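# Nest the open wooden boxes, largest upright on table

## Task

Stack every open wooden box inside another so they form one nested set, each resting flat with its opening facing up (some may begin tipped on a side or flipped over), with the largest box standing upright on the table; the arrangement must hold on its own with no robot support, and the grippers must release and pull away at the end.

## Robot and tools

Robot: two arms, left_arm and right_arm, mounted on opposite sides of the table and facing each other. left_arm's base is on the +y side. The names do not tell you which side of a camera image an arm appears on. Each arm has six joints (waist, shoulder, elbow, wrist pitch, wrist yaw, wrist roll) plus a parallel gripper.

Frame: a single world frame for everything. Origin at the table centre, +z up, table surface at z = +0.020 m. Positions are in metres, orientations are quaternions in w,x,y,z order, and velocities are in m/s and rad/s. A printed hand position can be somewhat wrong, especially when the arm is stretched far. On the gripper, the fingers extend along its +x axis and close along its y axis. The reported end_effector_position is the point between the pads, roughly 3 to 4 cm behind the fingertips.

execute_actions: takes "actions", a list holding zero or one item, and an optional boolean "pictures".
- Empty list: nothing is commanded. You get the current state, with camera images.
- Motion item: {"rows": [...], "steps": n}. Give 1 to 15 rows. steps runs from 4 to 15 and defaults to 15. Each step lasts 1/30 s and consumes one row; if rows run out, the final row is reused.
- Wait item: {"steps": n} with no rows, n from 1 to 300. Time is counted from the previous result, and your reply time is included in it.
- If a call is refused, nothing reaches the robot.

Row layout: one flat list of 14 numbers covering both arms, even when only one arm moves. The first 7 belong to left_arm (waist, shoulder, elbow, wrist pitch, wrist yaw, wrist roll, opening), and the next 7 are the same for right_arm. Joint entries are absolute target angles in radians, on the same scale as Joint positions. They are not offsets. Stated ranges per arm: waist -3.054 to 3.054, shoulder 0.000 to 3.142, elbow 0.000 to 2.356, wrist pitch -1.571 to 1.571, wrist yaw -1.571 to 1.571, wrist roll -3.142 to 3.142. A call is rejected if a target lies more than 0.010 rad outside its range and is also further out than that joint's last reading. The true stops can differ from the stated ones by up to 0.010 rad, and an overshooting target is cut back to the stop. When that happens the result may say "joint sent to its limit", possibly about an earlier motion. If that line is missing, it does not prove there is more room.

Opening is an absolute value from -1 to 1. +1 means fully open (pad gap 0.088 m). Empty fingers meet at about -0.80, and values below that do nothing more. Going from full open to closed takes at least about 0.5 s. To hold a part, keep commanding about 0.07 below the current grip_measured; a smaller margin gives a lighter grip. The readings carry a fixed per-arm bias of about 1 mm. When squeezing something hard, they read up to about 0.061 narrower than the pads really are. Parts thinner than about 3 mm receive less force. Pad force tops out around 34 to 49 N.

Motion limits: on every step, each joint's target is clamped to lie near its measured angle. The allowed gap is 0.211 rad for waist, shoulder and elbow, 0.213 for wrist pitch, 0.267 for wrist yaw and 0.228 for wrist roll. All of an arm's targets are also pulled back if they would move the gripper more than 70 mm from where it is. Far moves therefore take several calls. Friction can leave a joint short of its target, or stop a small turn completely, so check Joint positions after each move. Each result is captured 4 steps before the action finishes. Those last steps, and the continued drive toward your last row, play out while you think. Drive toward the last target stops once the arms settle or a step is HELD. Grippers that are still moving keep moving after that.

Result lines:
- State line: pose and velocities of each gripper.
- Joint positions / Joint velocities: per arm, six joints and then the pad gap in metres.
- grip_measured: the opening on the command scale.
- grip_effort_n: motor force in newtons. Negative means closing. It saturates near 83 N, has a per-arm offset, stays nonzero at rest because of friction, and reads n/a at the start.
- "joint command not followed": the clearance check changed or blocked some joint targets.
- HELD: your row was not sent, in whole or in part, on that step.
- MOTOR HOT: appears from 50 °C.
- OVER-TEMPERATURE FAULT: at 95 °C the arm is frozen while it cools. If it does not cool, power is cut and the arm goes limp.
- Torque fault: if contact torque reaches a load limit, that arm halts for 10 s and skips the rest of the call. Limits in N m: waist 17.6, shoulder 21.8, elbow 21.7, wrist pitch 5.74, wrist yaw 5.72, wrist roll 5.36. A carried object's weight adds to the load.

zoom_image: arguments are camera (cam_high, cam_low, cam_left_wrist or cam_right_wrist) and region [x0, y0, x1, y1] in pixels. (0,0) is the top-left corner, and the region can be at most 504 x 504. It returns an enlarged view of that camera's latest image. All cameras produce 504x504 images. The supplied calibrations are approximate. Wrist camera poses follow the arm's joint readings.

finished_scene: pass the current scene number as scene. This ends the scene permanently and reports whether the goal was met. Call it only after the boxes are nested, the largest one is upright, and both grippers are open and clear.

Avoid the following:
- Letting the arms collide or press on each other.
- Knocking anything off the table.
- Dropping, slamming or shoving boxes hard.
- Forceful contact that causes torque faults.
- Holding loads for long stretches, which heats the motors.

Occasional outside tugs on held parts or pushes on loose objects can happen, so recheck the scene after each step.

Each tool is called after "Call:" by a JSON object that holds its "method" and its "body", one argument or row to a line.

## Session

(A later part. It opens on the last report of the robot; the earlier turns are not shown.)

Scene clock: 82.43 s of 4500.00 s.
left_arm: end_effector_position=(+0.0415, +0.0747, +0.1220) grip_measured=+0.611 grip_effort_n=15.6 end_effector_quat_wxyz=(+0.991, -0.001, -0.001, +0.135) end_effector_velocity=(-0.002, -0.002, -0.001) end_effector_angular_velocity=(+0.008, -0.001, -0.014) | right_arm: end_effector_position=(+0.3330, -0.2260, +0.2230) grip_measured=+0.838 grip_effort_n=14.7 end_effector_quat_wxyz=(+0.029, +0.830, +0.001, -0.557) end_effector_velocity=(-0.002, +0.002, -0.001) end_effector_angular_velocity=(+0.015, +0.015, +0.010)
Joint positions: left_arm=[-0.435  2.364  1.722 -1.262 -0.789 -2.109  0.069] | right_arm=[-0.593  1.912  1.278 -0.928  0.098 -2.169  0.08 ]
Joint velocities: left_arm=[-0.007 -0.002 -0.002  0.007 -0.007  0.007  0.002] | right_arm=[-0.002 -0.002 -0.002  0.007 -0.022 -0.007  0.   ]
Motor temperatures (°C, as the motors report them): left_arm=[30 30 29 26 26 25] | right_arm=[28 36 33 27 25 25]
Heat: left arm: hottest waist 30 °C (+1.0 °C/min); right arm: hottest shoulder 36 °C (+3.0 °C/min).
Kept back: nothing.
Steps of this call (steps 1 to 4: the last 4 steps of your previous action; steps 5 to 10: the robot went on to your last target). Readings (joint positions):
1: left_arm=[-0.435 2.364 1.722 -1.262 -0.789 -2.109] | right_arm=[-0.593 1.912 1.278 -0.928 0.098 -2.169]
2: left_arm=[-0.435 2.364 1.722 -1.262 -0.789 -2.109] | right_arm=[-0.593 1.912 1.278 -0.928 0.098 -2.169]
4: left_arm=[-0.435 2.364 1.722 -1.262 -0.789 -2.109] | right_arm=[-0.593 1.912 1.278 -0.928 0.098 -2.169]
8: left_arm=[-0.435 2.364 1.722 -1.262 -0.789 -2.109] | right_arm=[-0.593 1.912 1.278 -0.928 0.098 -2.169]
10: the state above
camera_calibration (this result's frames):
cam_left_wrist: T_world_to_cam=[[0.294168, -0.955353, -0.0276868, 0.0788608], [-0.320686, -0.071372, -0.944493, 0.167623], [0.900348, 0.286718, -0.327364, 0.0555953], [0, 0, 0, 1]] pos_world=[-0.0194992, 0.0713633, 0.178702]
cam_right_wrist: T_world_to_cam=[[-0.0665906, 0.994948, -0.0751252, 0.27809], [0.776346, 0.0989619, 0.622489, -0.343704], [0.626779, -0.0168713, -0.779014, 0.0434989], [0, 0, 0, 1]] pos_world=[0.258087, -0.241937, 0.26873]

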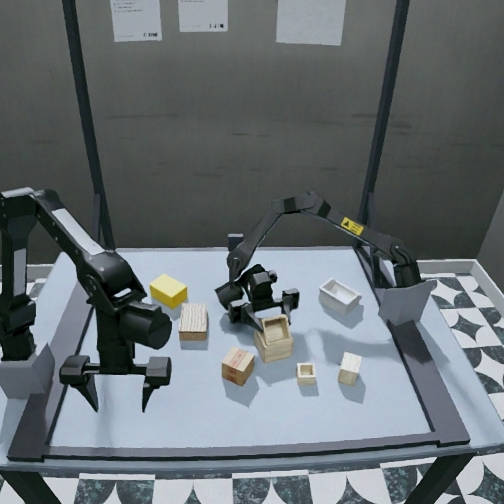

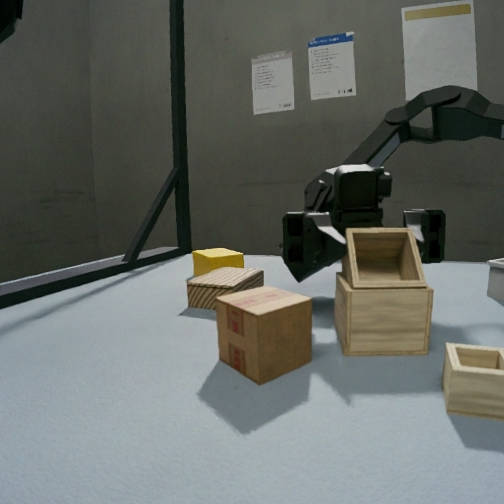

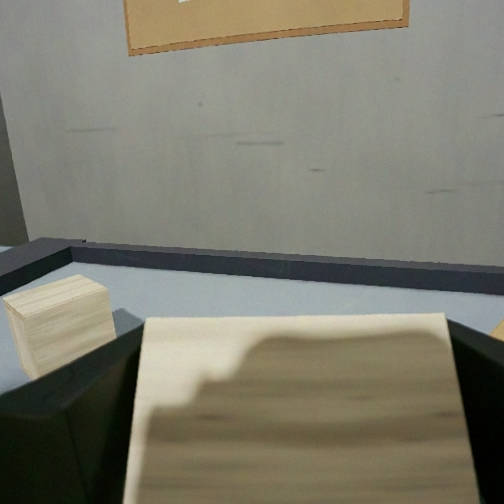

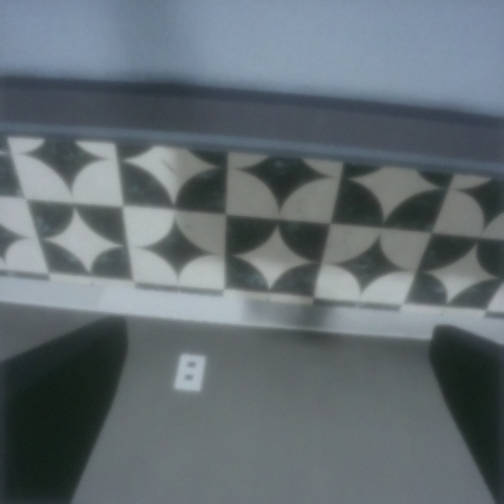

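Call:
{"method": "execute_actions", "body": {
  "actions": [
    {"rows":[[-0.42,2.25,1.70,-1.30,-0.79,-2.06,1,-0.593,1.912,1.278,-0.928,0.098,-2.169,0.84]],"steps":12}
  ]
}}

Call:
{"method": "execute_actions", "body": {
  "actions": [
    {"rows":[[-0.3,2.05,1.65,-1.3,-0.4,-1.2,1,-0.593,1.912,1.278,-0.928,0.098,-2.169,0.84]],"steps":15}
  ]
}}

Call:
{"method": "execute_actions", "body": {
  "actions": [
    {"rows":[[0.0,2.1,1.68,-1.3,0.2,-0.4,1,-0.593,1.912,1.278,-0.928,0.098,-2.169,0.84]],"steps":15}
  ]
}}

Call:
{"method": "execute_actions", "body": {
  "actions": [
    {"rows":[[0.262,2.244,1.68,-1.238,0.702,0.43,1,-0.593,1.912,1.278,-0.928,0.098,-2.169,0.84]],"steps":15}
  ]
}}

Call:
{"method": "execute_actions", "body": {
  "actions": [
    {"steps":15}
  ],
  "pictures": true
}}

Scene clock: 83.47 s of 4500.00 s.
left_arm: end_effector_position=(+0.0238, +0.0709, +0.1495) grip_measured=+0.955 grip_effort_n=15.6 end_effector_quat_wxyz=(+0.992, -0.002, +0.007, +0.124) end_effector_velocity=(-0.043, -0.019, +0.069) end_effector_angular_velocity=(-0.111, +0.021, -0.087) | right_arm: end_effector_position=(+0.3330, -0.2260, +0.2230) grip_measured=+0.838 grip_effort_n=14.7 end_effector_quat_wxyz=(+0.029, +0.830, +0.001, -0.557) end_effector_velocity=(-0.003, -0.006, -0.002) end_effector_angular_velocity=(-0.015, +0.020, -0.014)
Joint positions: left_arm=[-0.426  2.271  1.706 -1.294 -0.789 -2.069  0.086] | right_arm=[-0.593  1.912  1.278 -0.928  0.098 -2.169  0.08 ]
Joint velocities: left_arm=[ 0.027 -0.222 -0.002 -0.051 -0.007  0.037  0.02 ] | right_arm=[-0.002 -0.002 -0.007 -0.022 -0.007  0.007 -0.   ]
Motor temperatures (°C, as the motors report them): left_arm=[30 30 29 26 26 25] | right_arm=[28 36 33 27 25 25]
Heat: left arm: hottest waist 30 °C (+1.0 °C/min); right arm: hottest shoulder 36 °C (+3.0 °C/min).
Steps of this call (steps 1 to 15: the robot went on to your last target; steps 16 to 23: nothing new was sent; steps 24 to 31: the first 8 steps of this action). Readings (joint positions):
24: left_arm=[-0.435 2.358 1.720 -1.262 -0.789 -2.105] | right_arm=[-0.593 1.912 1.278 -0.928 0.098 -2.169]
25: left_arm=[-0.435 2.348 1.715 -1.269 -0.789 -2.095] | right_arm=[-0.593 1.912 1.278 -0.928 0.098 -2.169]
27: left_arm=[-0.432 2.321 1.706 -1.286 -0.789 -2.082] | right_arm=[-0.593 1.912 1.278 -0.928 0.098 -2.169]
31: the state above

Scene clock: 83.97 s of 4500.00 s.
left_arm: end_effector_position=(+0.0015, +0.0845, +0.1838) grip_measured=+1.000 grip_effort_n=15.6 end_effector_quat_wxyz=(+0.958, +0.132, +0.216, +0.133) end_effector_velocity=(-0.021, +0.019, -0.047) end_effector_angular_velocity=(+1.247, +0.675, -0.457) | right_arm: end_effector_position=(+0.3330, -0.2260, +0.2230) grip_measured=+0.838 grip_effort_n=15.6 end_effector_quat_wxyz=(+0.029, +0.830, +0.001, -0.557) end_effector_velocity=(+0.002, +0.001, +0.002) end_effector_angular_velocity=(+0.013, +0.000, +0.004)
Joint positions: left_arm=[-0.301  2.059  1.662 -1.301 -0.432 -1.547  0.088] | right_arm=[-0.593  1.912  1.278 -0.928  0.098 -2.169  0.08 ]
Joint velocities: left_arm=[-0.037  0.002 -0.046 -0.007  0.242  1.414  0.   ] | right_arm=[-0.007 -0.002  0.002  0.007 -0.007 -0.007 -0.   ]
Motor temperatures (°C, as the motors report them): left_arm=[30 30 29 26 26 25] | right_arm=[28 36 33 27 25 25]
Heat: left arm: hottest waist 30 °C (+1.0 °C/min); right arm: hottest shoulder 36 °C (+3.0 °C/min).
Steps of this call (steps 1 to 4: the last 4 steps of your previous action; steps 5 to 15: the first 11 steps of this action). Readings (joint positions):
5: left_arm=[-0.421 2.249 1.700 -1.292 -0.762 -2.037] | right_arm=[-0.593 1.912 1.278 -0.928 0.098 -2.169]
6: left_arm=[-0.408 2.225 1.684 -1.292 -0.689 -1.984] | right_arm=[-0.593 1.912 1.278 -0.928 0.098 -2.169]
8: left_arm=[-0.365 2.167 1.664 -1.301 -0.581 -1.887] | right_arm=[-0.593 1.912 1.278 -0.928 0.098 -2.169]
12: left_arm=[-0.303 2.072 1.663 -1.301 -0.469 -1.693] | right_arm=[-0.593 1.912 1.278 -0.928 0.098 -2.169]
15: the state above

Scene clock: 84.47 s of 4500.00 s.
left_arm: end_effector_position=(+0.0358, +0.1001, +0.1883) grip_measured=+1.000 grip_effort_n=15.1 end_effector_quat_wxyz=(+0.820, +0.261, +0.507, +0.046) end_effector_velocity=(-0.065, -0.032, -0.046) end_effector_angular_velocity=(+0.392, +1.034, -1.095) | right_arm: end_effector_position=(+0.3330, -0.2260, +0.2230) grip_measured=+0.838 grip_effort_n=14.7 end_effector_quat_wxyz=(+0.029, +0.830, +0.001, -0.557) end_effector_velocity=(-0.005, -0.003, -0.002) end_effector_angular_velocity=(-0.009, +0.030, +0.003)
Joint positions: left_arm=[-0.001  2.09   1.67  -1.3    0.117 -0.824  0.088] | right_arm=[-0.593  1.912  1.278 -0.928  0.098 -2.169  0.08 ]
Joint velocities: left_arm=[ 0.022 -0.002  0.012  0.007  0.623  1.443  0.   ] | right_arm=[-0.002 -0.002 -0.002 -0.022 -0.022 -0.007  0.   ]
Motor temperatures (°C, as the motors report them): left_arm=[30 30 29 26 26 25] | right_arm=[28 36 33 27 25 25]
Heat: left arm: hottest waist 30 °C (+1.0 °C/min); right arm: hottest shoulder 36 °C (+3.0 °C/min).
Steps of this call (steps 1 to 4: the last 4 steps of your previous action; steps 5 to 15: the first 11 steps of this action). Readings (joint positions):
5: left_arm=[-0.297 2.059 1.655 -1.301 -0.382 -1.310] | right_arm=[-0.593 1.912 1.278 -0.928 0.098 -2.169]
6: left_arm=[-0.274 2.061 1.660 -1.301 -0.310 -1.260] | right_arm=[-0.593 1.912 1.278 -0.928 0.098 -2.169]
8: left_arm=[-0.195 2.070 1.667 -1.300 -0.199 -1.163] | right_arm=[-0.593 1.912 1.278 -0.928 0.098 -2.169]
12: left_arm=[-0.034 2.087 1.670 -1.300 0.017 -0.970] | right_arm=[-0.593 1.912 1.278 -0.928 0.098 -2.169]
15: the state above

Scene clock: 84.97 s of 4500.00 s.
left_arm: end_effector_position=(+0.0800, +0.0920, +0.1914) grip_measured=+1.000 grip_effort_n=15.1 end_effector_quat_wxyz=(+0.666, +0.281, +0.646, -0.246) end_effector_velocity=(-0.045, -0.048, -0.004) end_effector_angular_velocity=(-0.248, +0.372, -1.446) | right_arm: end_effector_position=(+0.3330, -0.2260, +0.2230) grip_measured=+0.838 grip_effort_n=15.1 end_effector_quat_wxyz=(+0.029, +0.830, +0.001, -0.557) end_effector_velocity=(-0.001, -0.004, +0.001) end_effector_angular_velocity=(-0.020, +0.003, -0.001)
Joint positions: left_arm=[ 0.267  2.236  1.678 -1.243  0.645 -0.095  0.088] | right_arm=[-0.593  1.912  1.278 -0.928  0.098 -2.169  0.08 ]
Joint velocities: left_arm=[ 0.002  0.002 -0.002  0.037  0.447  1.429  0.   ] | right_arm=[-0.002 -0.002  0.002 -0.022  0.007 -0.007 -0.   ]
Motor temperatures (°C, as the motors report them): left_arm=[30 30 29 26 26 25] | right_arm=[28 36 33 27 25 25]
Heat: left arm: hottest waist 30 °C (+1.0 °C/min); right arm: hottest shoulder 36 °C (+3.0 °C/min).
Steps of this call (steps 1 to 4: the last 4 steps of your previous action; steps 5 to 15: the first 11 steps of this action). Readings (joint positions):
5: left_arm=[-0.002 2.101 1.673 -1.299 0.205 -0.580] | right_arm=[-0.593 1.912 1.278 -0.928 0.098 -2.169]
6: left_arm=[0.021 2.119 1.678 -1.288 0.277 -0.532] | right_arm=[-0.593 1.912 1.278 -0.928 0.098 -2.169]
8: left_arm=[0.096 2.164 1.686 -1.255 0.390 -0.433] | right_arm=[-0.593 1.912 1.278 -0.928 0.098 -2.169]
12: left_arm=[0.241 2.231 1.678 -1.247 0.577 -0.240] | right_arm=[-0.593 1.912 1.278 -0.928 0.098 -2.169]
15: the state above

Scene clock: 85.47 s of 4500.00 s.
left_arm: end_effector_position=(+0.0717, +0.0851, +0.1881) grip_measured=+1.000 grip_effort_n=15.1 end_effector_quat_wxyz=(+0.568, +0.424, +0.568, -0.419) end_effector_velocity=(-0.005, +0.000, +0.002) end_effector_angular_velocity=(-0.005, +0.026, -0.141) | right_arm: end_effector_position=(+0.3330, -0.2260, +0.2230) grip_measured=+0.838 grip_effort_n=15.6 end_effector_quat_wxyz=(+0.029, +0.830, +0.001, -0.557) end_effector_velocity=(+0.002, -0.004, +0.001) end_effector_angular_velocity=(-0.005, -0.003, -0.017)
Joint positions: left_arm=[ 0.256  2.237  1.678 -1.239  0.698  0.407  0.088] | right_arm=[-0.593  1.912  1.278 -0.928  0.098 -2.169  0.08 ]
Joint velocities: left_arm=[ 0.002 -0.002  0.002 -0.022  0.022  0.154  0.   ] | right_arm=[-0.007 -0.002 -0.002 -0.007  0.007  0.007 -0.   ]
Motor temperatures (°C, as the motors report them): left_arm=[30 30 29 26 26 25] | right_arm=[28 36 33 27 25 25]
Heat: left arm: hottest waist 30 °C (+1.0 °C/min); right arm: hottest shoulder 36 °C (+3.0 °C/min).
Kept back: nothing.
Steps of this call (steps 1 to 4: the last 4 steps of your previous action; steps 5 to 15: the robot went on to your last target). Readings (joint positions):
1: left_arm=[0.265 2.236 1.678 -1.242 0.659 -0.046] | right_arm=[-0.593 1.912 1.278 -0.928 0.098 -2.169]
2: left_arm=[0.263 2.236 1.678 -1.241 0.670 0.004] | right_arm=[-0.593 1.912 1.278 -0.928 0.098 -2.169]
4: left_arm=[0.257 2.236 1.678 -1.241 0.681 0.101] | right_arm=[-0.593 1.912 1.278 -0.928 0.098 -2.169]
8: left_arm=[0.255 2.237 1.678 -1.240 0.693 0.290] | right_arm=[-0.593 1.912 1.278 -0.928 0.098 -2.169]
15: the state above
camera_calibration (this result's frames):
cam_left_wrist: T_world_to_cam=[[-0.964924, -0.260372, -0.0335757, 0.113938], [-0.256355, 0.906929, 0.334309, -0.0879528], [-0.0565939, 0.33119, -0.941865, 0.227481], [0, 0, 0, 1]] pos_world=[0.100268, 0.0340936, 0.247485]
cam_right_wrist: T_world_to_cam=[[-0.0665906, 0.994948, -0.0751252, 0.27809], [0.776346, 0.0989619, 0.622489, -0.343704], [0.626779, -0.0168713, -0.779014, 0.0434989], [0, 0, 0, 1]] pos_world=[0.258087, -0.241937, 0.26873]

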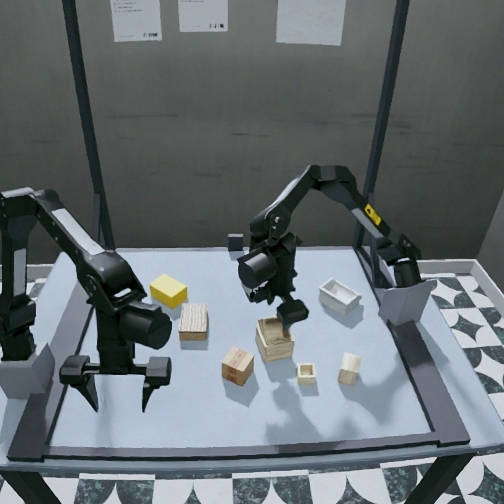

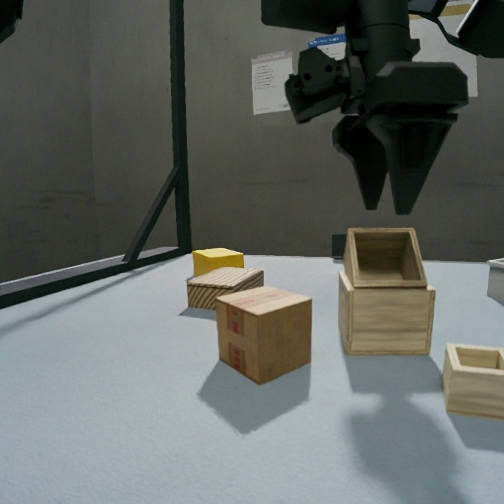

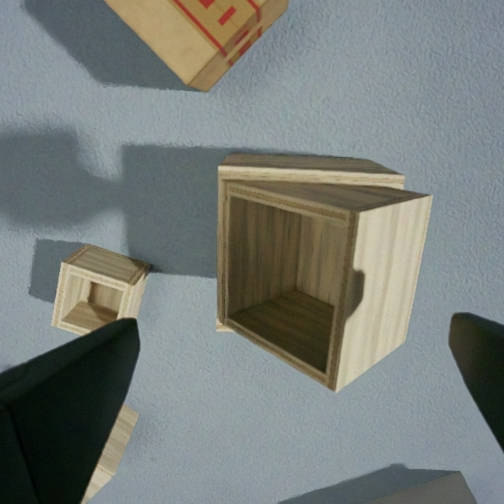

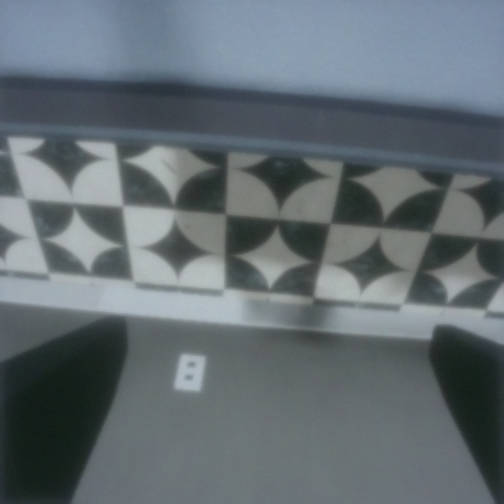

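Call:
{"method": "execute_actions", "body": {
  "actions": [],
  "pictures": true
}}

Scene clock: 87.53 s of 4500.00 s.
left_arm: end_effector_position=(+0.0717, +0.0851, +0.1882) grip_measured=+1.000 grip_effort_n=15.1 end_effector_quat_wxyz=(+0.564, +0.429, +0.564, -0.424) end_effector_velocity=(+0.001, +0.005, -0.003) end_effector_angular_velocity=(+0.026, -0.008, +0.017) | right_arm: end_effector_position=(+0.3330, -0.2260, +0.2230) grip_measured=+0.838 grip_effort_n=15.1 end_effector_quat_wxyz=(+0.029, +0.830, +0.001, -0.557) end_effector_velocity=(+0.002, +0.001, +0.002) end_effector_angular_velocity=(-0.001, -0.012, +0.020)
Joint positions: left_arm=[ 0.257  2.237  1.678 -1.239  0.698  0.427  0.088] | right_arm=[-0.593  1.912  1.278 -0.928  0.098 -2.169  0.08 ]
Joint velocities: left_arm=[-0.002  0.002 -0.007 -0.007 -0.022 -0.007  0.   ] | right_arm=[-0.002 -0.002  0.002  0.007  0.007 -0.022 -0.   ]
Motor temperatures (°C, as the motors report them): left_arm=[31 30 29 26 26 25] | right_arm=[28 36 33 27 25 25]
Heat: left arm: hottest waist 31 °C (+2.0 °C/min); right arm: hottest shoulder 36 °C (+3.0 °C/min).
Kept back: nothing.
Steps of this call (steps 1 to 30: the robot went on to your last target; steps 31 to 62: nothing new was sent). Readings (joint positions):
1: left_arm=[0.256 2.237 1.678 -1.239 0.698 0.412] | right_arm=[-0.593 1.912 1.278 -0.928 0.098 -2.169]
2: left_arm=[0.257 2.237 1.678 -1.239 0.698 0.415] | right_arm=[-0.593 1.912 1.278 -0.928 0.098 -2.169]
4: left_arm=[0.257 2.237 1.678 -1.239 0.698 0.420] | right_arm=[-0.593 1.912 1.278 -0.928 0.098 -2.169]
8: left_arm=[0.257 2.237 1.678 -1.239 0.698 0.425] | right_arm=[-0.593 1.912 1.278 -0.928 0.098 -2.169]
62: the state above
All arms were judged still, so your last target was given up. Only a new action makes them travel on or press farther. Fingers that are still opening or closing keep moving.
camera_calibration (this result's frames):
cam_left_wrist: T_world_to_cam=[[-0.969933, -0.241101, -0.0331634, 0.112641], [-0.238119, 0.911995, 0.334013, -0.0896581], [-0.0502861, 0.331868, -0.941985, 0.22709], [0, 0, 0, 1]] pos_world=[0.0993241, 0.0335618, 0.247597]
cam_right_wrist: T_world_to_cam=[[-0.0665906, 0.994948, -0.0751252, 0.27809], [0.776346, 0.0989619, 0.622489, -0.343704], [0.626779, -0.0168713, -0.779014, 0.0434989], [0, 0, 0, 1]] pos_world=[0.258087, -0.241937, 0.26873]

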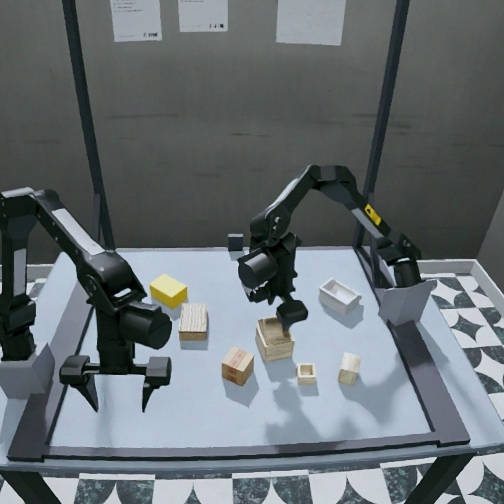

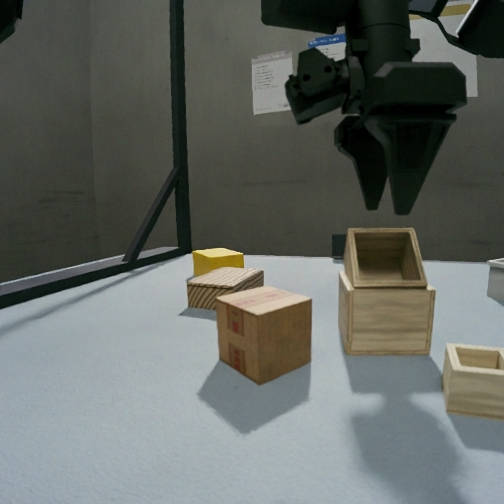

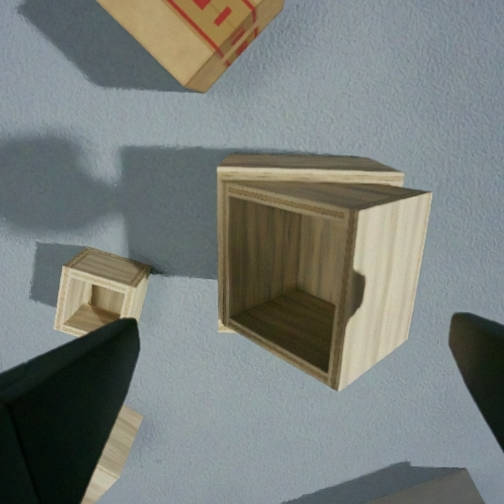

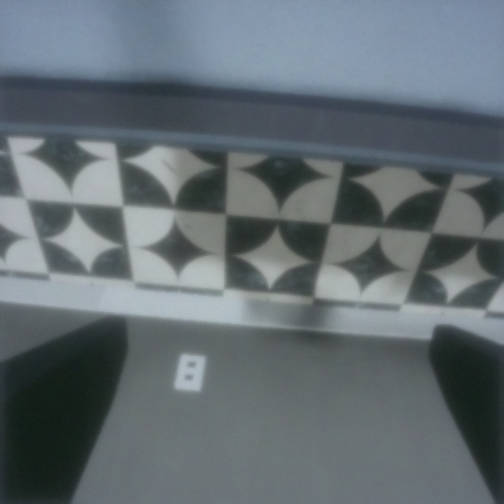

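Call:
{"method": "execute_actions", "body": {
  "actions": [
    {"rows":[[0.2,2.2,1.6,-1.13,0.71,0.42,0.3,-0.593,1.912,1.278,-0.928,0.098,-2.169,0.84],[0.18,2.2,1.55,-1.07,0.715,0.42,0.3,-0.593,1.912,1.278,-0.928,0.098,-2.169,0.84],[0.157,2.2,1.49,-1.01,0.722,0.42,0.25,-0.593,1.912,1.278,-0.928,0.098,-2.169,0.84]],"steps":15}
  ],
  "pictures": true
}}

Scene clock: 88.27 s of 4500.00 s.
left_arm: end_effector_position=(+0.0560, +0.0882, +0.1373) grip_measured=+0.299 grip_effort_n=-19.8 end_effector_quat_wxyz=(+0.532, +0.460, +0.545, -0.457) end_effector_velocity=(+0.002, -0.001, +0.001) end_effector_angular_velocity=(-0.059, -0.064, -0.056) | right_arm: end_effector_position=(+0.3330, -0.2260, +0.2230) grip_measured=+0.838 grip_effort_n=14.7 end_effector_quat_wxyz=(+0.029, +0.830, +0.001, -0.557) end_effector_velocity=(-0.001, -0.002, +0.000) end_effector_angular_velocity=(-0.013, -0.002, +0.006)
Joint positions: left_arm=[ 0.154  2.21   1.509 -1.032  0.724  0.424  0.054] | right_arm=[-0.593  1.912  1.278 -0.928  0.098 -2.169  0.08 ]
Joint velocities: left_arm=[-0.002 -0.071 -0.095  0.139 -0.022 -0.022 -0.018] | right_arm=[ 0.002 -0.002 -0.002 -0.007  0.007 -0.007 -0.   ]
Motor temperatures (°C, as the motors report them): left_arm=[31 30 29 26 26 25] | right_arm=[28 36 33 27 25 25]
Heat: left arm: hottest waist 31 °C (+2.0 °C/min); right arm: hottest shoulder 36 °C (+3.0 °C/min).
Steps of this call (steps 1 to 11: nothing new was sent; steps 12 to 22: the first 11 steps of this action). Readings (joint positions):
12: left_arm=[0.255 2.236 1.672 -1.228 0.699 0.427] | right_arm=[-0.593 1.912 1.278 -0.928 0.098 -2.169]
13: left_arm=[0.250 2.230 1.653 -1.193 0.700 0.427] | right_arm=[-0.593 1.912 1.278 -0.928 0.098 -2.169]
15: left_arm=[0.224 2.218 1.597 -1.119 0.707 0.427] | right_arm=[-0.593 1.912 1.278 -0.928 0.098 -2.169]
19: left_arm=[0.164 2.215 1.524 -1.053 0.722 0.424] | right_arm=[-0.593 1.912 1.278 -0.928 0.098 -2.169]
22: the state above
camera_calibration (this result's frames):
cam_left_wrist: T_world_to_cam=[[-0.991536, -0.128462, -0.0188031, 0.0857035], [-0.127019, 0.929862, 0.345287, -0.0885451], [-0.0268718, 0.344753, -0.938309, 0.174319], [0, 0, 0, 1]] pos_world=[0.0784155, 0.0332475, 0.19575]
cam_right_wrist: T_world_to_cam=[[-0.0665906, 0.994948, -0.0751252, 0.27809], [0.776346, 0.0989619, 0.622489, -0.343704], [0.626779, -0.0168713, -0.779014, 0.0434989], [0, 0, 0, 1]] pos_world=[0.258087, -0.241937, 0.26873]

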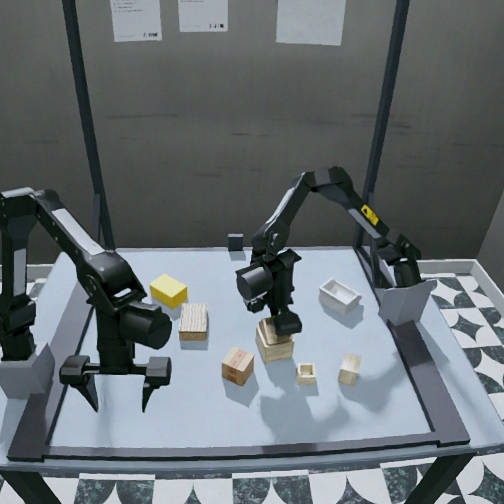

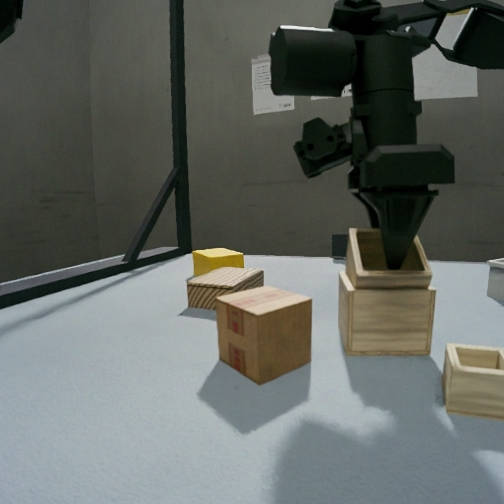

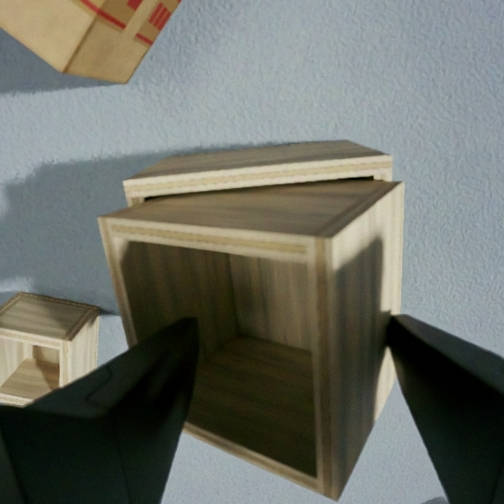

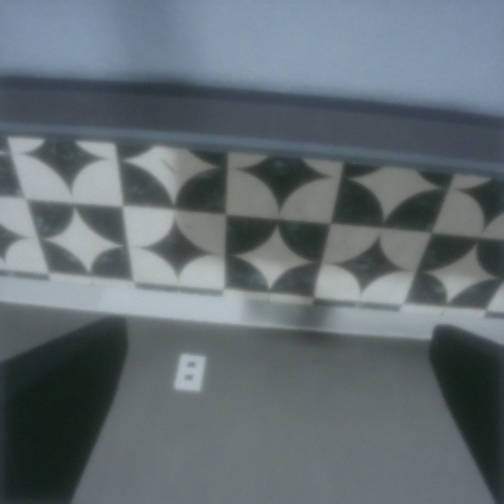

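Call:
{"method": "execute_actions", "body": {
  "actions": [
    {"rows":[[0.154,2.21,1.505,-1.03,0.724,0.424,-0.9,-0.593,1.912,1.278,-0.928,0.098,-2.169,0.84]],"steps":15}
  ]
}}

Call:
{"method": "execute_actions", "body": {
  "actions": [
    {"rows":[[0.18,2.2,1.55,-1.08,0.715,0.424,-0.9,-0.593,1.912,1.278,-0.928,0.098,-2.169,0.84],[0.21,2.2,1.6,-1.14,0.71,0.424,-0.9,-0.593,1.912,1.278,-0.928,0.098,-2.169,0.84],[0.24,2.21,1.66,-1.22,0.70,0.424,-0.9,-0.593,1.912,1.278,-0.928,0.098,-2.169,0.84]],"steps":15}
  ],
  "pictures": true
}}

Scene clock: 88.80 s of 4500.00 s.
left_arm: end_effector_position=(+0.0550, +0.0894, +0.1366) grip_measured=-0.727 grip_effort_n=-83.5 end_effector_quat_wxyz=(+0.531, +0.459, +0.546, -0.458) end_effector_velocity=(-0.006, +0.004, -0.005) end_effector_angular_velocity=(+0.032, +0.009, +0.012) | right_arm: end_effector_position=(+0.3330, -0.2260, +0.2230) grip_measured=+0.838 grip_effort_n=14.2 end_effector_quat_wxyz=(+0.029, +0.830, +0.001, -0.557) end_effector_velocity=(-0.002, -0.003, -0.002) end_effector_angular_velocity=(-0.008, +0.013, +0.003)
Joint positions: left_arm=[ 0.154  2.207  1.501 -1.029  0.727  0.423  0.003] | right_arm=[-0.593  1.912  1.278 -0.928  0.098 -2.169  0.08 ]
Joint velocities: left_arm=[-0.017  0.002 -0.002 -0.022 -0.007 -0.007  0.044] | right_arm=[-0.002 -0.002 -0.007 -0.007 -0.007 -0.007 -0.   ]
Motor temperatures (°C, as the motors report them): left_arm=[31 30 29 26 26 25] | right_arm=[28 36 33 27 25 25]
Heat: left arm: hottest waist 31 °C (+2.0 °C/min); right arm: hottest shoulder 36 °C (+3.0 °C/min).
Steps of this call (steps 1 to 4: the last 4 steps of your previous action; step 5: the robot went on to your last target; steps 6 to 16: the first 11 steps of this action). Readings (joint positions):
6: left_arm=[0.156 2.207 1.501 -1.019 0.727 0.423] | right_arm=[-0.593 1.912 1.278 -0.928 0.098 -2.169]
7: left_arm=[0.156 2.207 1.501 -1.020 0.727 0.423] | right_arm=[-0.593 1.912 1.278 -0.928 0.098 -2.169]
9: left_arm=[0.156 2.207 1.501 -1.025 0.728 0.423] | right_arm=[-0.593 1.912 1.278 -0.928 0.098 -2.169]
13: left_arm=[0.155 2.207 1.501 -1.028 0.728 0.423] | right_arm=[-0.593 1.912 1.278 -0.928 0.098 -2.169]
16: the state above

Scene clock: 89.30 s of 4500.00 s.
left_arm: end_effector_position=(+0.0643, +0.0833, +0.1846) grip_measured=-0.719 grip_effort_n=-83.5 end_effector_quat_wxyz=(+0.561, +0.435, +0.554, -0.434) end_effector_velocity=(-0.008, +0.027, +0.004) end_effector_angular_velocity=(+0.103, +0.040, +0.120) | right_arm: end_effector_position=(+0.3330, -0.2260, +0.2230) grip_measured=+0.838 grip_effort_n=14.7 end_effector_quat_wxyz=(+0.029, +0.830, +0.001, -0.557) end_effector_velocity=(+0.003, -0.001, +0.003) end_effector_angular_velocity=(+0.006, -0.012, +0.002)
Joint positions: left_arm=[ 0.239  2.209  1.643 -1.203  0.705  0.423  0.004] | right_arm=[-0.593  1.912  1.278 -0.928  0.098 -2.169  0.08 ]
Joint velocities: left_arm=[ 0.017  0.002  0.002 -0.154 -0.037 -0.007 -0.   ] | right_arm=[-0.007 -0.007 -0.002  0.007  0.007 -0.007 -0.   ]
Motor temperatures (°C, as the motors report them): left_arm=[31 30 29 26 26 25] | right_arm=[28 36 33 27 25 25]
Heat: left arm: hottest waist 31 °C (+2.0 °C/min); right arm: hottest shoulder 36 °C (+3.0 °C/min).
Steps of this call (steps 1 to 4: the last 4 steps of your previous action; steps 5 to 15: the first 11 steps of this action). Readings (joint positions):
5: left_arm=[0.153 2.207 1.504 -1.033 0.726 0.423] | right_arm=[-0.593 1.912 1.278 -0.928 0.098 -2.169]
6: left_arm=[0.155 2.207 1.516 -1.053 0.724 0.423] | right_arm=[-0.593 1.912 1.278 -0.928 0.098 -2.169]
8: left_arm=[0.173 2.210 1.561 -1.121 0.716 0.423] | right_arm=[-0.593 1.912 1.278 -0.928 0.098 -2.169]
12: left_arm=[0.225 2.209 1.633 -1.181 0.710 0.423] | right_arm=[-0.593 1.912 1.278 -0.928 0.098 -2.169]
15: the state above
camera_calibration (this result's frames):
cam_left_wrist: T_world_to_cam=[[-0.976275, -0.213633, -0.0353271, 0.103387], [-0.213431, 0.921868, 0.323429, -0.0889678], [-0.036528, 0.323295, -0.945593, 0.224416], [0, 0, 0, 1]] pos_world=[0.0901429, 0.0315507, 0.244633]
cam_right_wrist: T_world_to_cam=[[-0.0665906, 0.994948, -0.0751252, 0.27809], [0.776346, 0.0989619, 0.622489, -0.343704], [0.626779, -0.0168713, -0.779014, 0.0434989], [0, 0, 0, 1]] pos_world=[0.258087, -0.241937, 0.26873]

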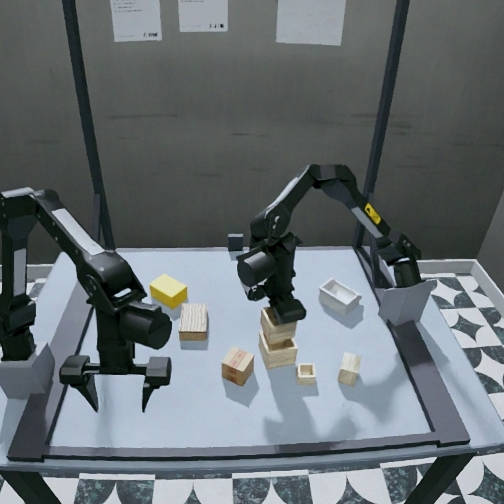

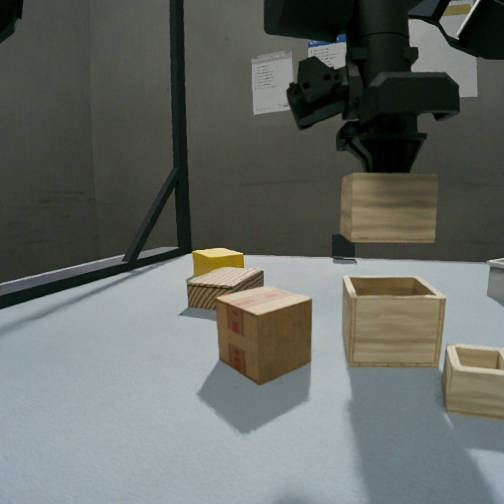

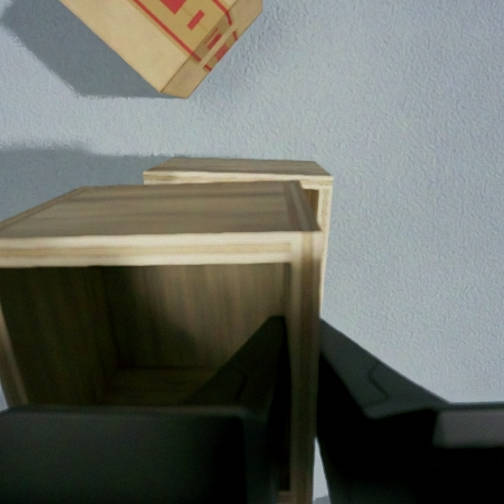

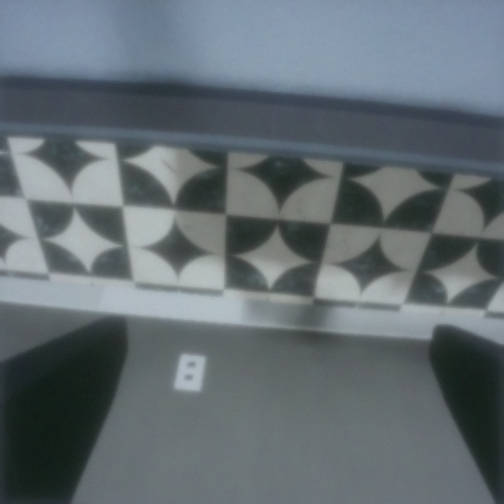

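Call:
{"method": "execute_actions", "body": {
  "actions": [
    {"rows":[[0.21,2.2,1.6,-1.14,0.712,0.424,-0.9,-0.593,1.912,1.278,-0.928,0.098,-2.169,0.84],[0.195,2.2,1.57,-1.10,0.716,0.424,-0.9,-0.593,1.912,1.278,-0.928,0.098,-2.169,0.84]],"steps":15}
  ],
  "pictures": true
}}

Scene clock: 90.20 s of 4500.00 s.
left_arm: end_effector_position=(+0.0597, +0.0818, +0.1607) grip_measured=-0.719 grip_effort_n=-83.5 end_effector_quat_wxyz=(+0.546, +0.452, +0.543, -0.449) end_effector_velocity=(+0.005, -0.001, -0.004) end_effector_angular_velocity=(-0.014, -0.019, -0.015) | right_arm: end_effector_position=(+0.3330, -0.2260, +0.2230) grip_measured=+0.838 grip_effort_n=15.1 end_effector_quat_wxyz=(+0.029, +0.830, +0.001, -0.557) end_effector_velocity=(-0.002, -0.003, -0.002) end_effector_angular_velocity=(-0.008, +0.013, +0.003)
Joint positions: left_arm=[ 0.191  2.207  1.58  -1.109  0.712  0.423  0.004] | right_arm=[-0.593  1.912  1.278 -0.928  0.098 -2.169  0.08 ]
Joint velocities: left_arm=[-0.002 -0.002 -0.022  0.051 -0.007 -0.007  0.   ] | right_arm=[-0.002 -0.002 -0.007 -0.007 -0.007 -0.007 -0.   ]
Motor temperatures (°C, as the motors report them): left_arm=[31 30 29 26 26 25] | right_arm=[28 36 33 27 25 25]
Heat: left arm: hottest waist 31 °C (+2.0 °C/min); right arm: hottest shoulder 36 °C (+3.0 °C/min).
Steps of this call (steps 1 to 4: the last 4 steps of your previous action; steps 5 to 16: the robot went on to your last target; steps 17 to 27: the first 11 steps of this action). Readings (joint positions):
17: left_arm=[0.236 2.209 1.648 -1.212 0.704 0.423] | right_arm=[-0.593 1.912 1.278 -0.928 0.098 -2.169]
18: left_arm=[0.233 2.208 1.638 -1.190 0.704 0.423] | right_arm=[-0.593 1.912 1.278 -0.928 0.098 -2.169]
20: left_arm=[0.220 2.207 1.615 -1.150 0.706 0.423] | right_arm=[-0.593 1.912 1.278 -0.928 0.098 -2.169]
24: left_arm=[0.194 2.207 1.584 -1.120 0.710 0.423] | right_arm=[-0.593 1.912 1.278 -0.928 0.098 -2.169]
27: the state above
camera_calibration (this result's frames):
cam_left_wrist: T_world_to_cam=[[-0.986998, -0.157015, -0.0343771, 0.0935656], [-0.159524, 0.930719, 0.329111, -0.0856956], [-0.0196798, 0.330316, -0.943665, 0.200223], [0, 0, 0, 1]] pos_world=[0.0826188, 0.0283128, 0.220363]
cam_right_wrist: T_world_to_cam=[[-0.0665906, 0.994948, -0.0751252, 0.27809], [0.776346, 0.0989619, 0.622489, -0.343704], [0.626779, -0.0168713, -0.779014, 0.0434989], [0, 0, 0, 1]] pos_world=[0.258087, -0.241937, 0.26873]

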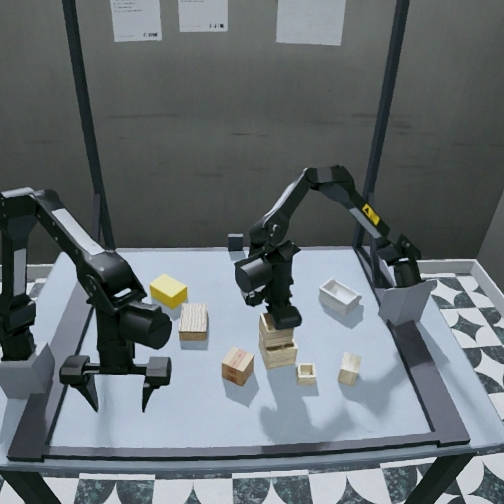

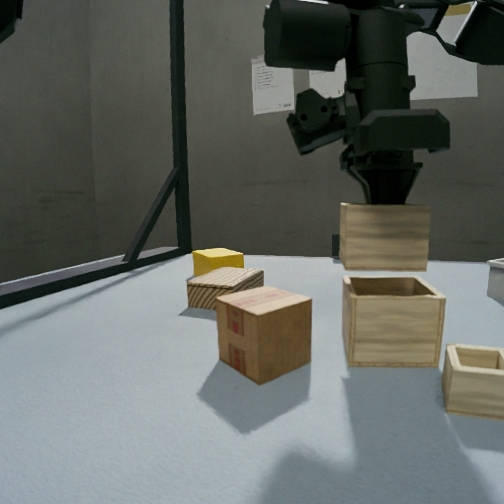

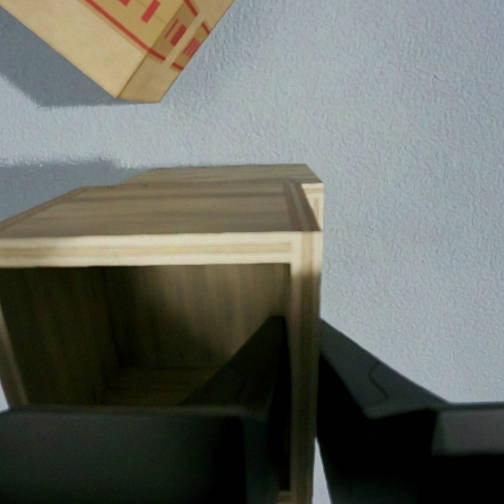

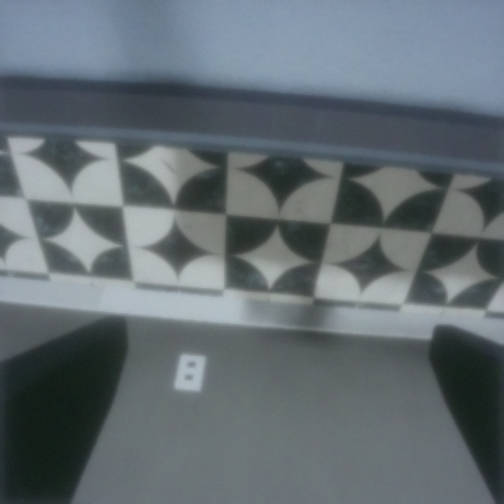

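Call:
{"method": "execute_actions", "body": {
  "actions": [
    {"rows":[[0.225,2.225,1.57,-1.08,0.712,0.424,-0.9,-0.593,1.912,1.278,-0.928,0.098,-2.169,0.84]],"steps":15}
  ],
  "pictures": true
}}

Scene clock: 90.70 s of 4500.00 s.
left_arm: end_effector_position=(+0.0720, +0.0831, +0.1654) grip_measured=-0.719 grip_effort_n=-83.5 end_effector_quat_wxyz=(+0.559, +0.444, +0.537, -0.450) end_effector_velocity=(+0.002, +0.004, -0.005) end_effector_angular_velocity=(+0.019, +0.005, +0.035) | right_arm: end_effector_position=(+0.3330, -0.2260, +0.2230) grip_measured=+0.838 grip_effort_n=15.1 end_effector_quat_wxyz=(+0.029, +0.830, +0.001, -0.557) end_effector_velocity=(-0.001, -0.002, +0.002) end_effector_angular_velocity=(-0.009, -0.005, +0.007)
Joint positions: left_arm=[ 0.22   2.214  1.575 -1.083  0.712  0.423  0.004] | right_arm=[-0.593  1.912  1.278 -0.928  0.098 -2.169  0.08 ]
Joint velocities: left_arm=[-0.002  0.012 -0.002 -0.007 -0.007 -0.022 -0.   ] | right_arm=[ 0.002 -0.007 -0.002 -0.007  0.007 -0.007 -0.   ]
Motor temperatures (°C, as the motors report them): left_arm=[31 30 29 26 26 25] | right_arm=[28 36 33 27 25 25]
Heat: left arm: hottest waist 31 °C (+2.0 °C/min); right arm: hottest shoulder 36 °C (+3.0 °C/min).
Steps of this call (steps 1 to 4: the last 4 steps of your previous action; steps 5 to 15: the first 11 steps of this action). Readings (joint positions):
5: left_arm=[0.191 2.207 1.576 -1.103 0.712 0.423] | right_arm=[-0.593 1.912 1.278 -0.928 0.098 -2.169]
6: left_arm=[0.194 2.207 1.575 -1.097 0.712 0.423] | right_arm=[-0.593 1.912 1.278 -0.928 0.098 -2.169]
8: left_arm=[0.203 2.208 1.575 -1.090 0.712 0.423] | right_arm=[-0.593 1.912 1.278 -0.928 0.098 -2.169]
12: left_arm=[0.218 2.212 1.575 -1.085 0.712 0.423] | right_arm=[-0.593 1.912 1.278 -0.928 0.098 -2.169]
15: the state above
camera_calibration (this result's frames):
cam_left_wrist: T_world_to_cam=[[-0.984336, -0.171156, -0.0422776, 0.108366], [-0.175883, 0.936856, 0.302267, -0.0814079], [-0.0121268, 0.304968, -0.952285, 0.207485], [0, 0, 0, 1]] pos_world=[0.0948665, 0.0315387, 0.226773]
cam_right_wrist: T_world_to_cam=[[-0.0665906, 0.994948, -0.0751252, 0.27809], [0.776346, 0.0989619, 0.622489, -0.343704], [0.626779, -0.0168713, -0.779014, 0.0434989], [0, 0, 0, 1]] pos_world=[0.258087, -0.241937, 0.26873]

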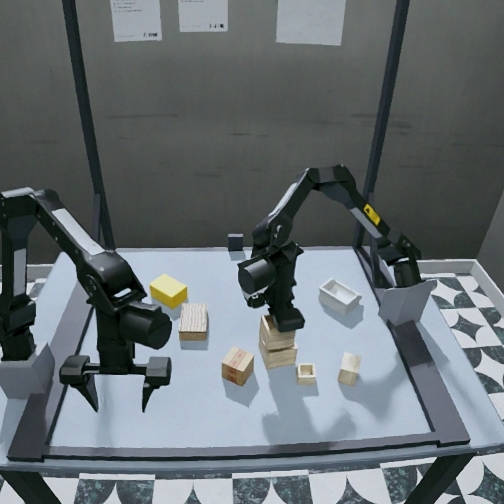

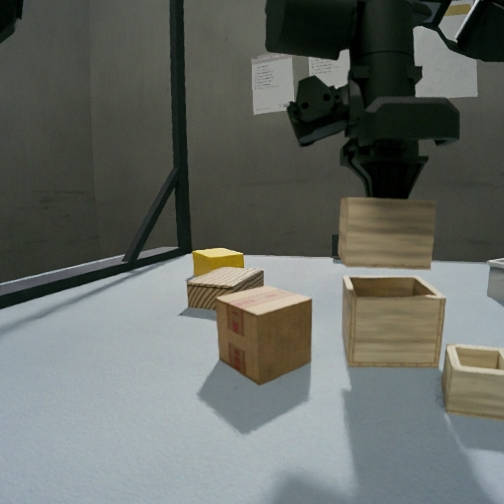

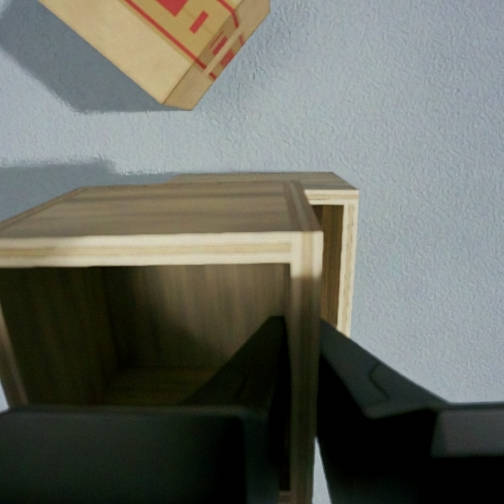

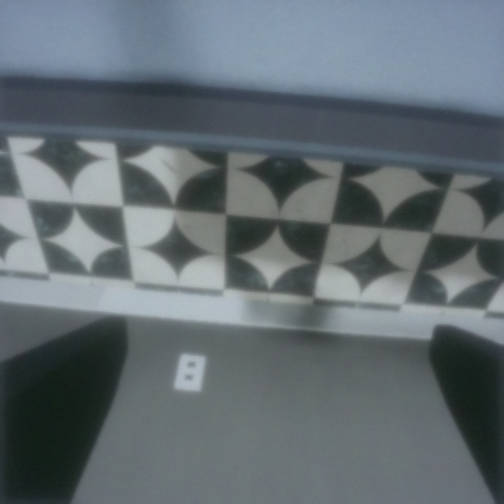

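Call:
{"method": "execute_actions", "body": {
  "actions": [
    {"rows":[[0.2,2.225,1.545,-1.05,0.718,0.424,-0.9,-0.593,1.912,1.278,-0.928,0.098,-2.169,0.84]],"steps":15}
  ],
  "pictures": true
}}

Scene clock: 91.23 s of 4500.00 s.
left_arm: end_effector_position=(+0.0688, +0.0839, +0.1544) grip_measured=-0.719 grip_effort_n=-83.5 end_effector_quat_wxyz=(+0.551, +0.451, +0.537, -0.453) end_effector_velocity=(-0.001, -0.004, -0.002) end_effector_angular_velocity=(-0.013, -0.002, -0.013) | right_arm: end_effector_position=(+0.3330, -0.2260, +0.2230) grip_measured=+0.838 grip_effort_n=15.1 end_effector_quat_wxyz=(+0.029, +0.830, +0.001, -0.557) end_effector_velocity=(+0.001, +0.001, -0.001) end_effector_angular_velocity=(+0.004, +0.005, +0.006)
Joint positions: left_arm=[ 0.197  2.217  1.551 -1.054  0.714  0.423  0.004] | right_arm=[-0.593  1.912  1.278 -0.928  0.098 -2.169  0.08 ]
Joint velocities: left_arm=[-0.007 -0.002 -0.002  0.022  0.007 -0.007 -0.   ] | right_arm=[-0.002  0.002 -0.002  0.007 -0.007 -0.007 -0.   ]
Motor temperatures (°C, as the motors report them): left_arm=[31 30 29 26 26 25] | right_arm=[28 36 33 27 25 25]
Heat: left arm: hottest waist 31 °C (+2.0 °C/min); right arm: hottest shoulder 36 °C (+2.0 °C/min).
Steps of this call (steps 1 to 4: the last 4 steps of your previous action; step 5: the robot went on to your last target; steps 6 to 16: the first 11 steps of this action). Readings (joint positions):
6: left_arm=[0.220 2.215 1.572 -1.079 0.712 0.423] | right_arm=[-0.593 1.912 1.278 -0.928 0.098 -2.169]
7: left_arm=[0.218 2.215 1.568 -1.071 0.712 0.423] | right_arm=[-0.593 1.912 1.278 -0.928 0.098 -2.169]
9: left_arm=[0.211 2.215 1.561 -1.063 0.712 0.423] | right_arm=[-0.593 1.912 1.278 -0.928 0.098 -2.169]
13: left_arm=[0.199 2.217 1.552 -1.056 0.714 0.423] | right_arm=[-0.593 1.912 1.278 -0.928 0.098 -2.169]
16: the state above
camera_calibration (this result's frames):
cam_left_wrist: T_world_to_cam=[[-0.987594, -0.152199, -0.0386586, 0.102978], [-0.156608, 0.936545, 0.313619, -0.0823867], [-0.0115271, 0.315783, -0.948761, 0.195195], [0, 0, 0, 1]] pos_world=[0.0910479, 0.0311927, 0.215013]
cam_right_wrist: T_world_to_cam=[[-0.0665906, 0.994948, -0.0751252, 0.27809], [0.776346, 0.0989619, 0.622489, -0.343704], [0.626779, -0.0168713, -0.779014, 0.0434989], [0, 0, 0, 1]] pos_world=[0.258087, -0.241937, 0.26873]

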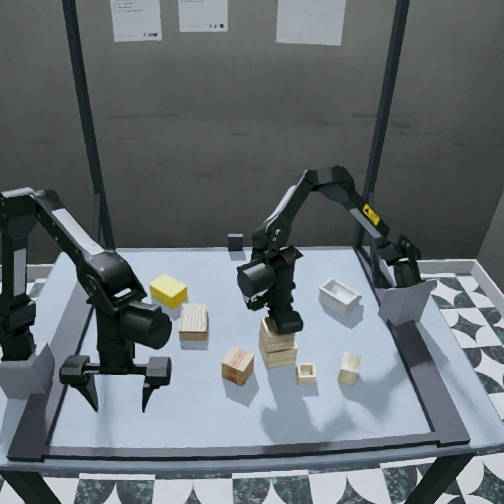

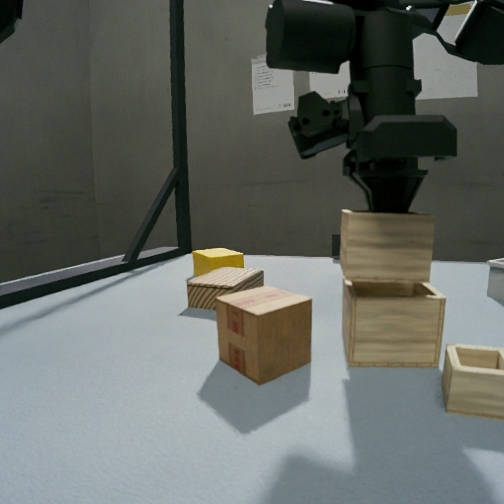

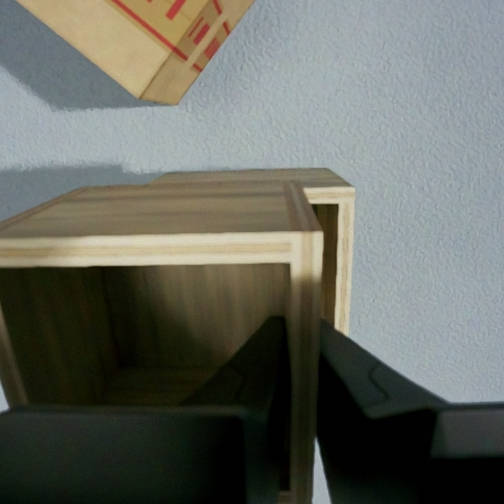

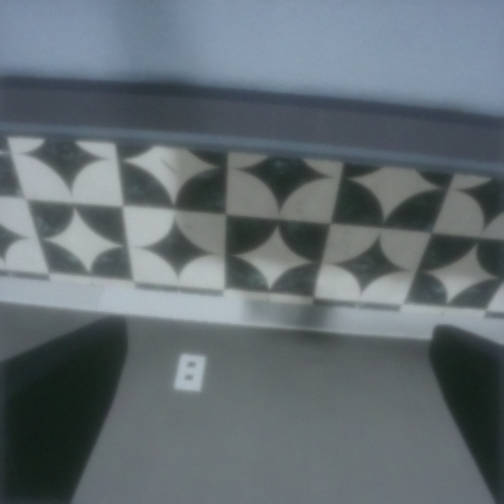

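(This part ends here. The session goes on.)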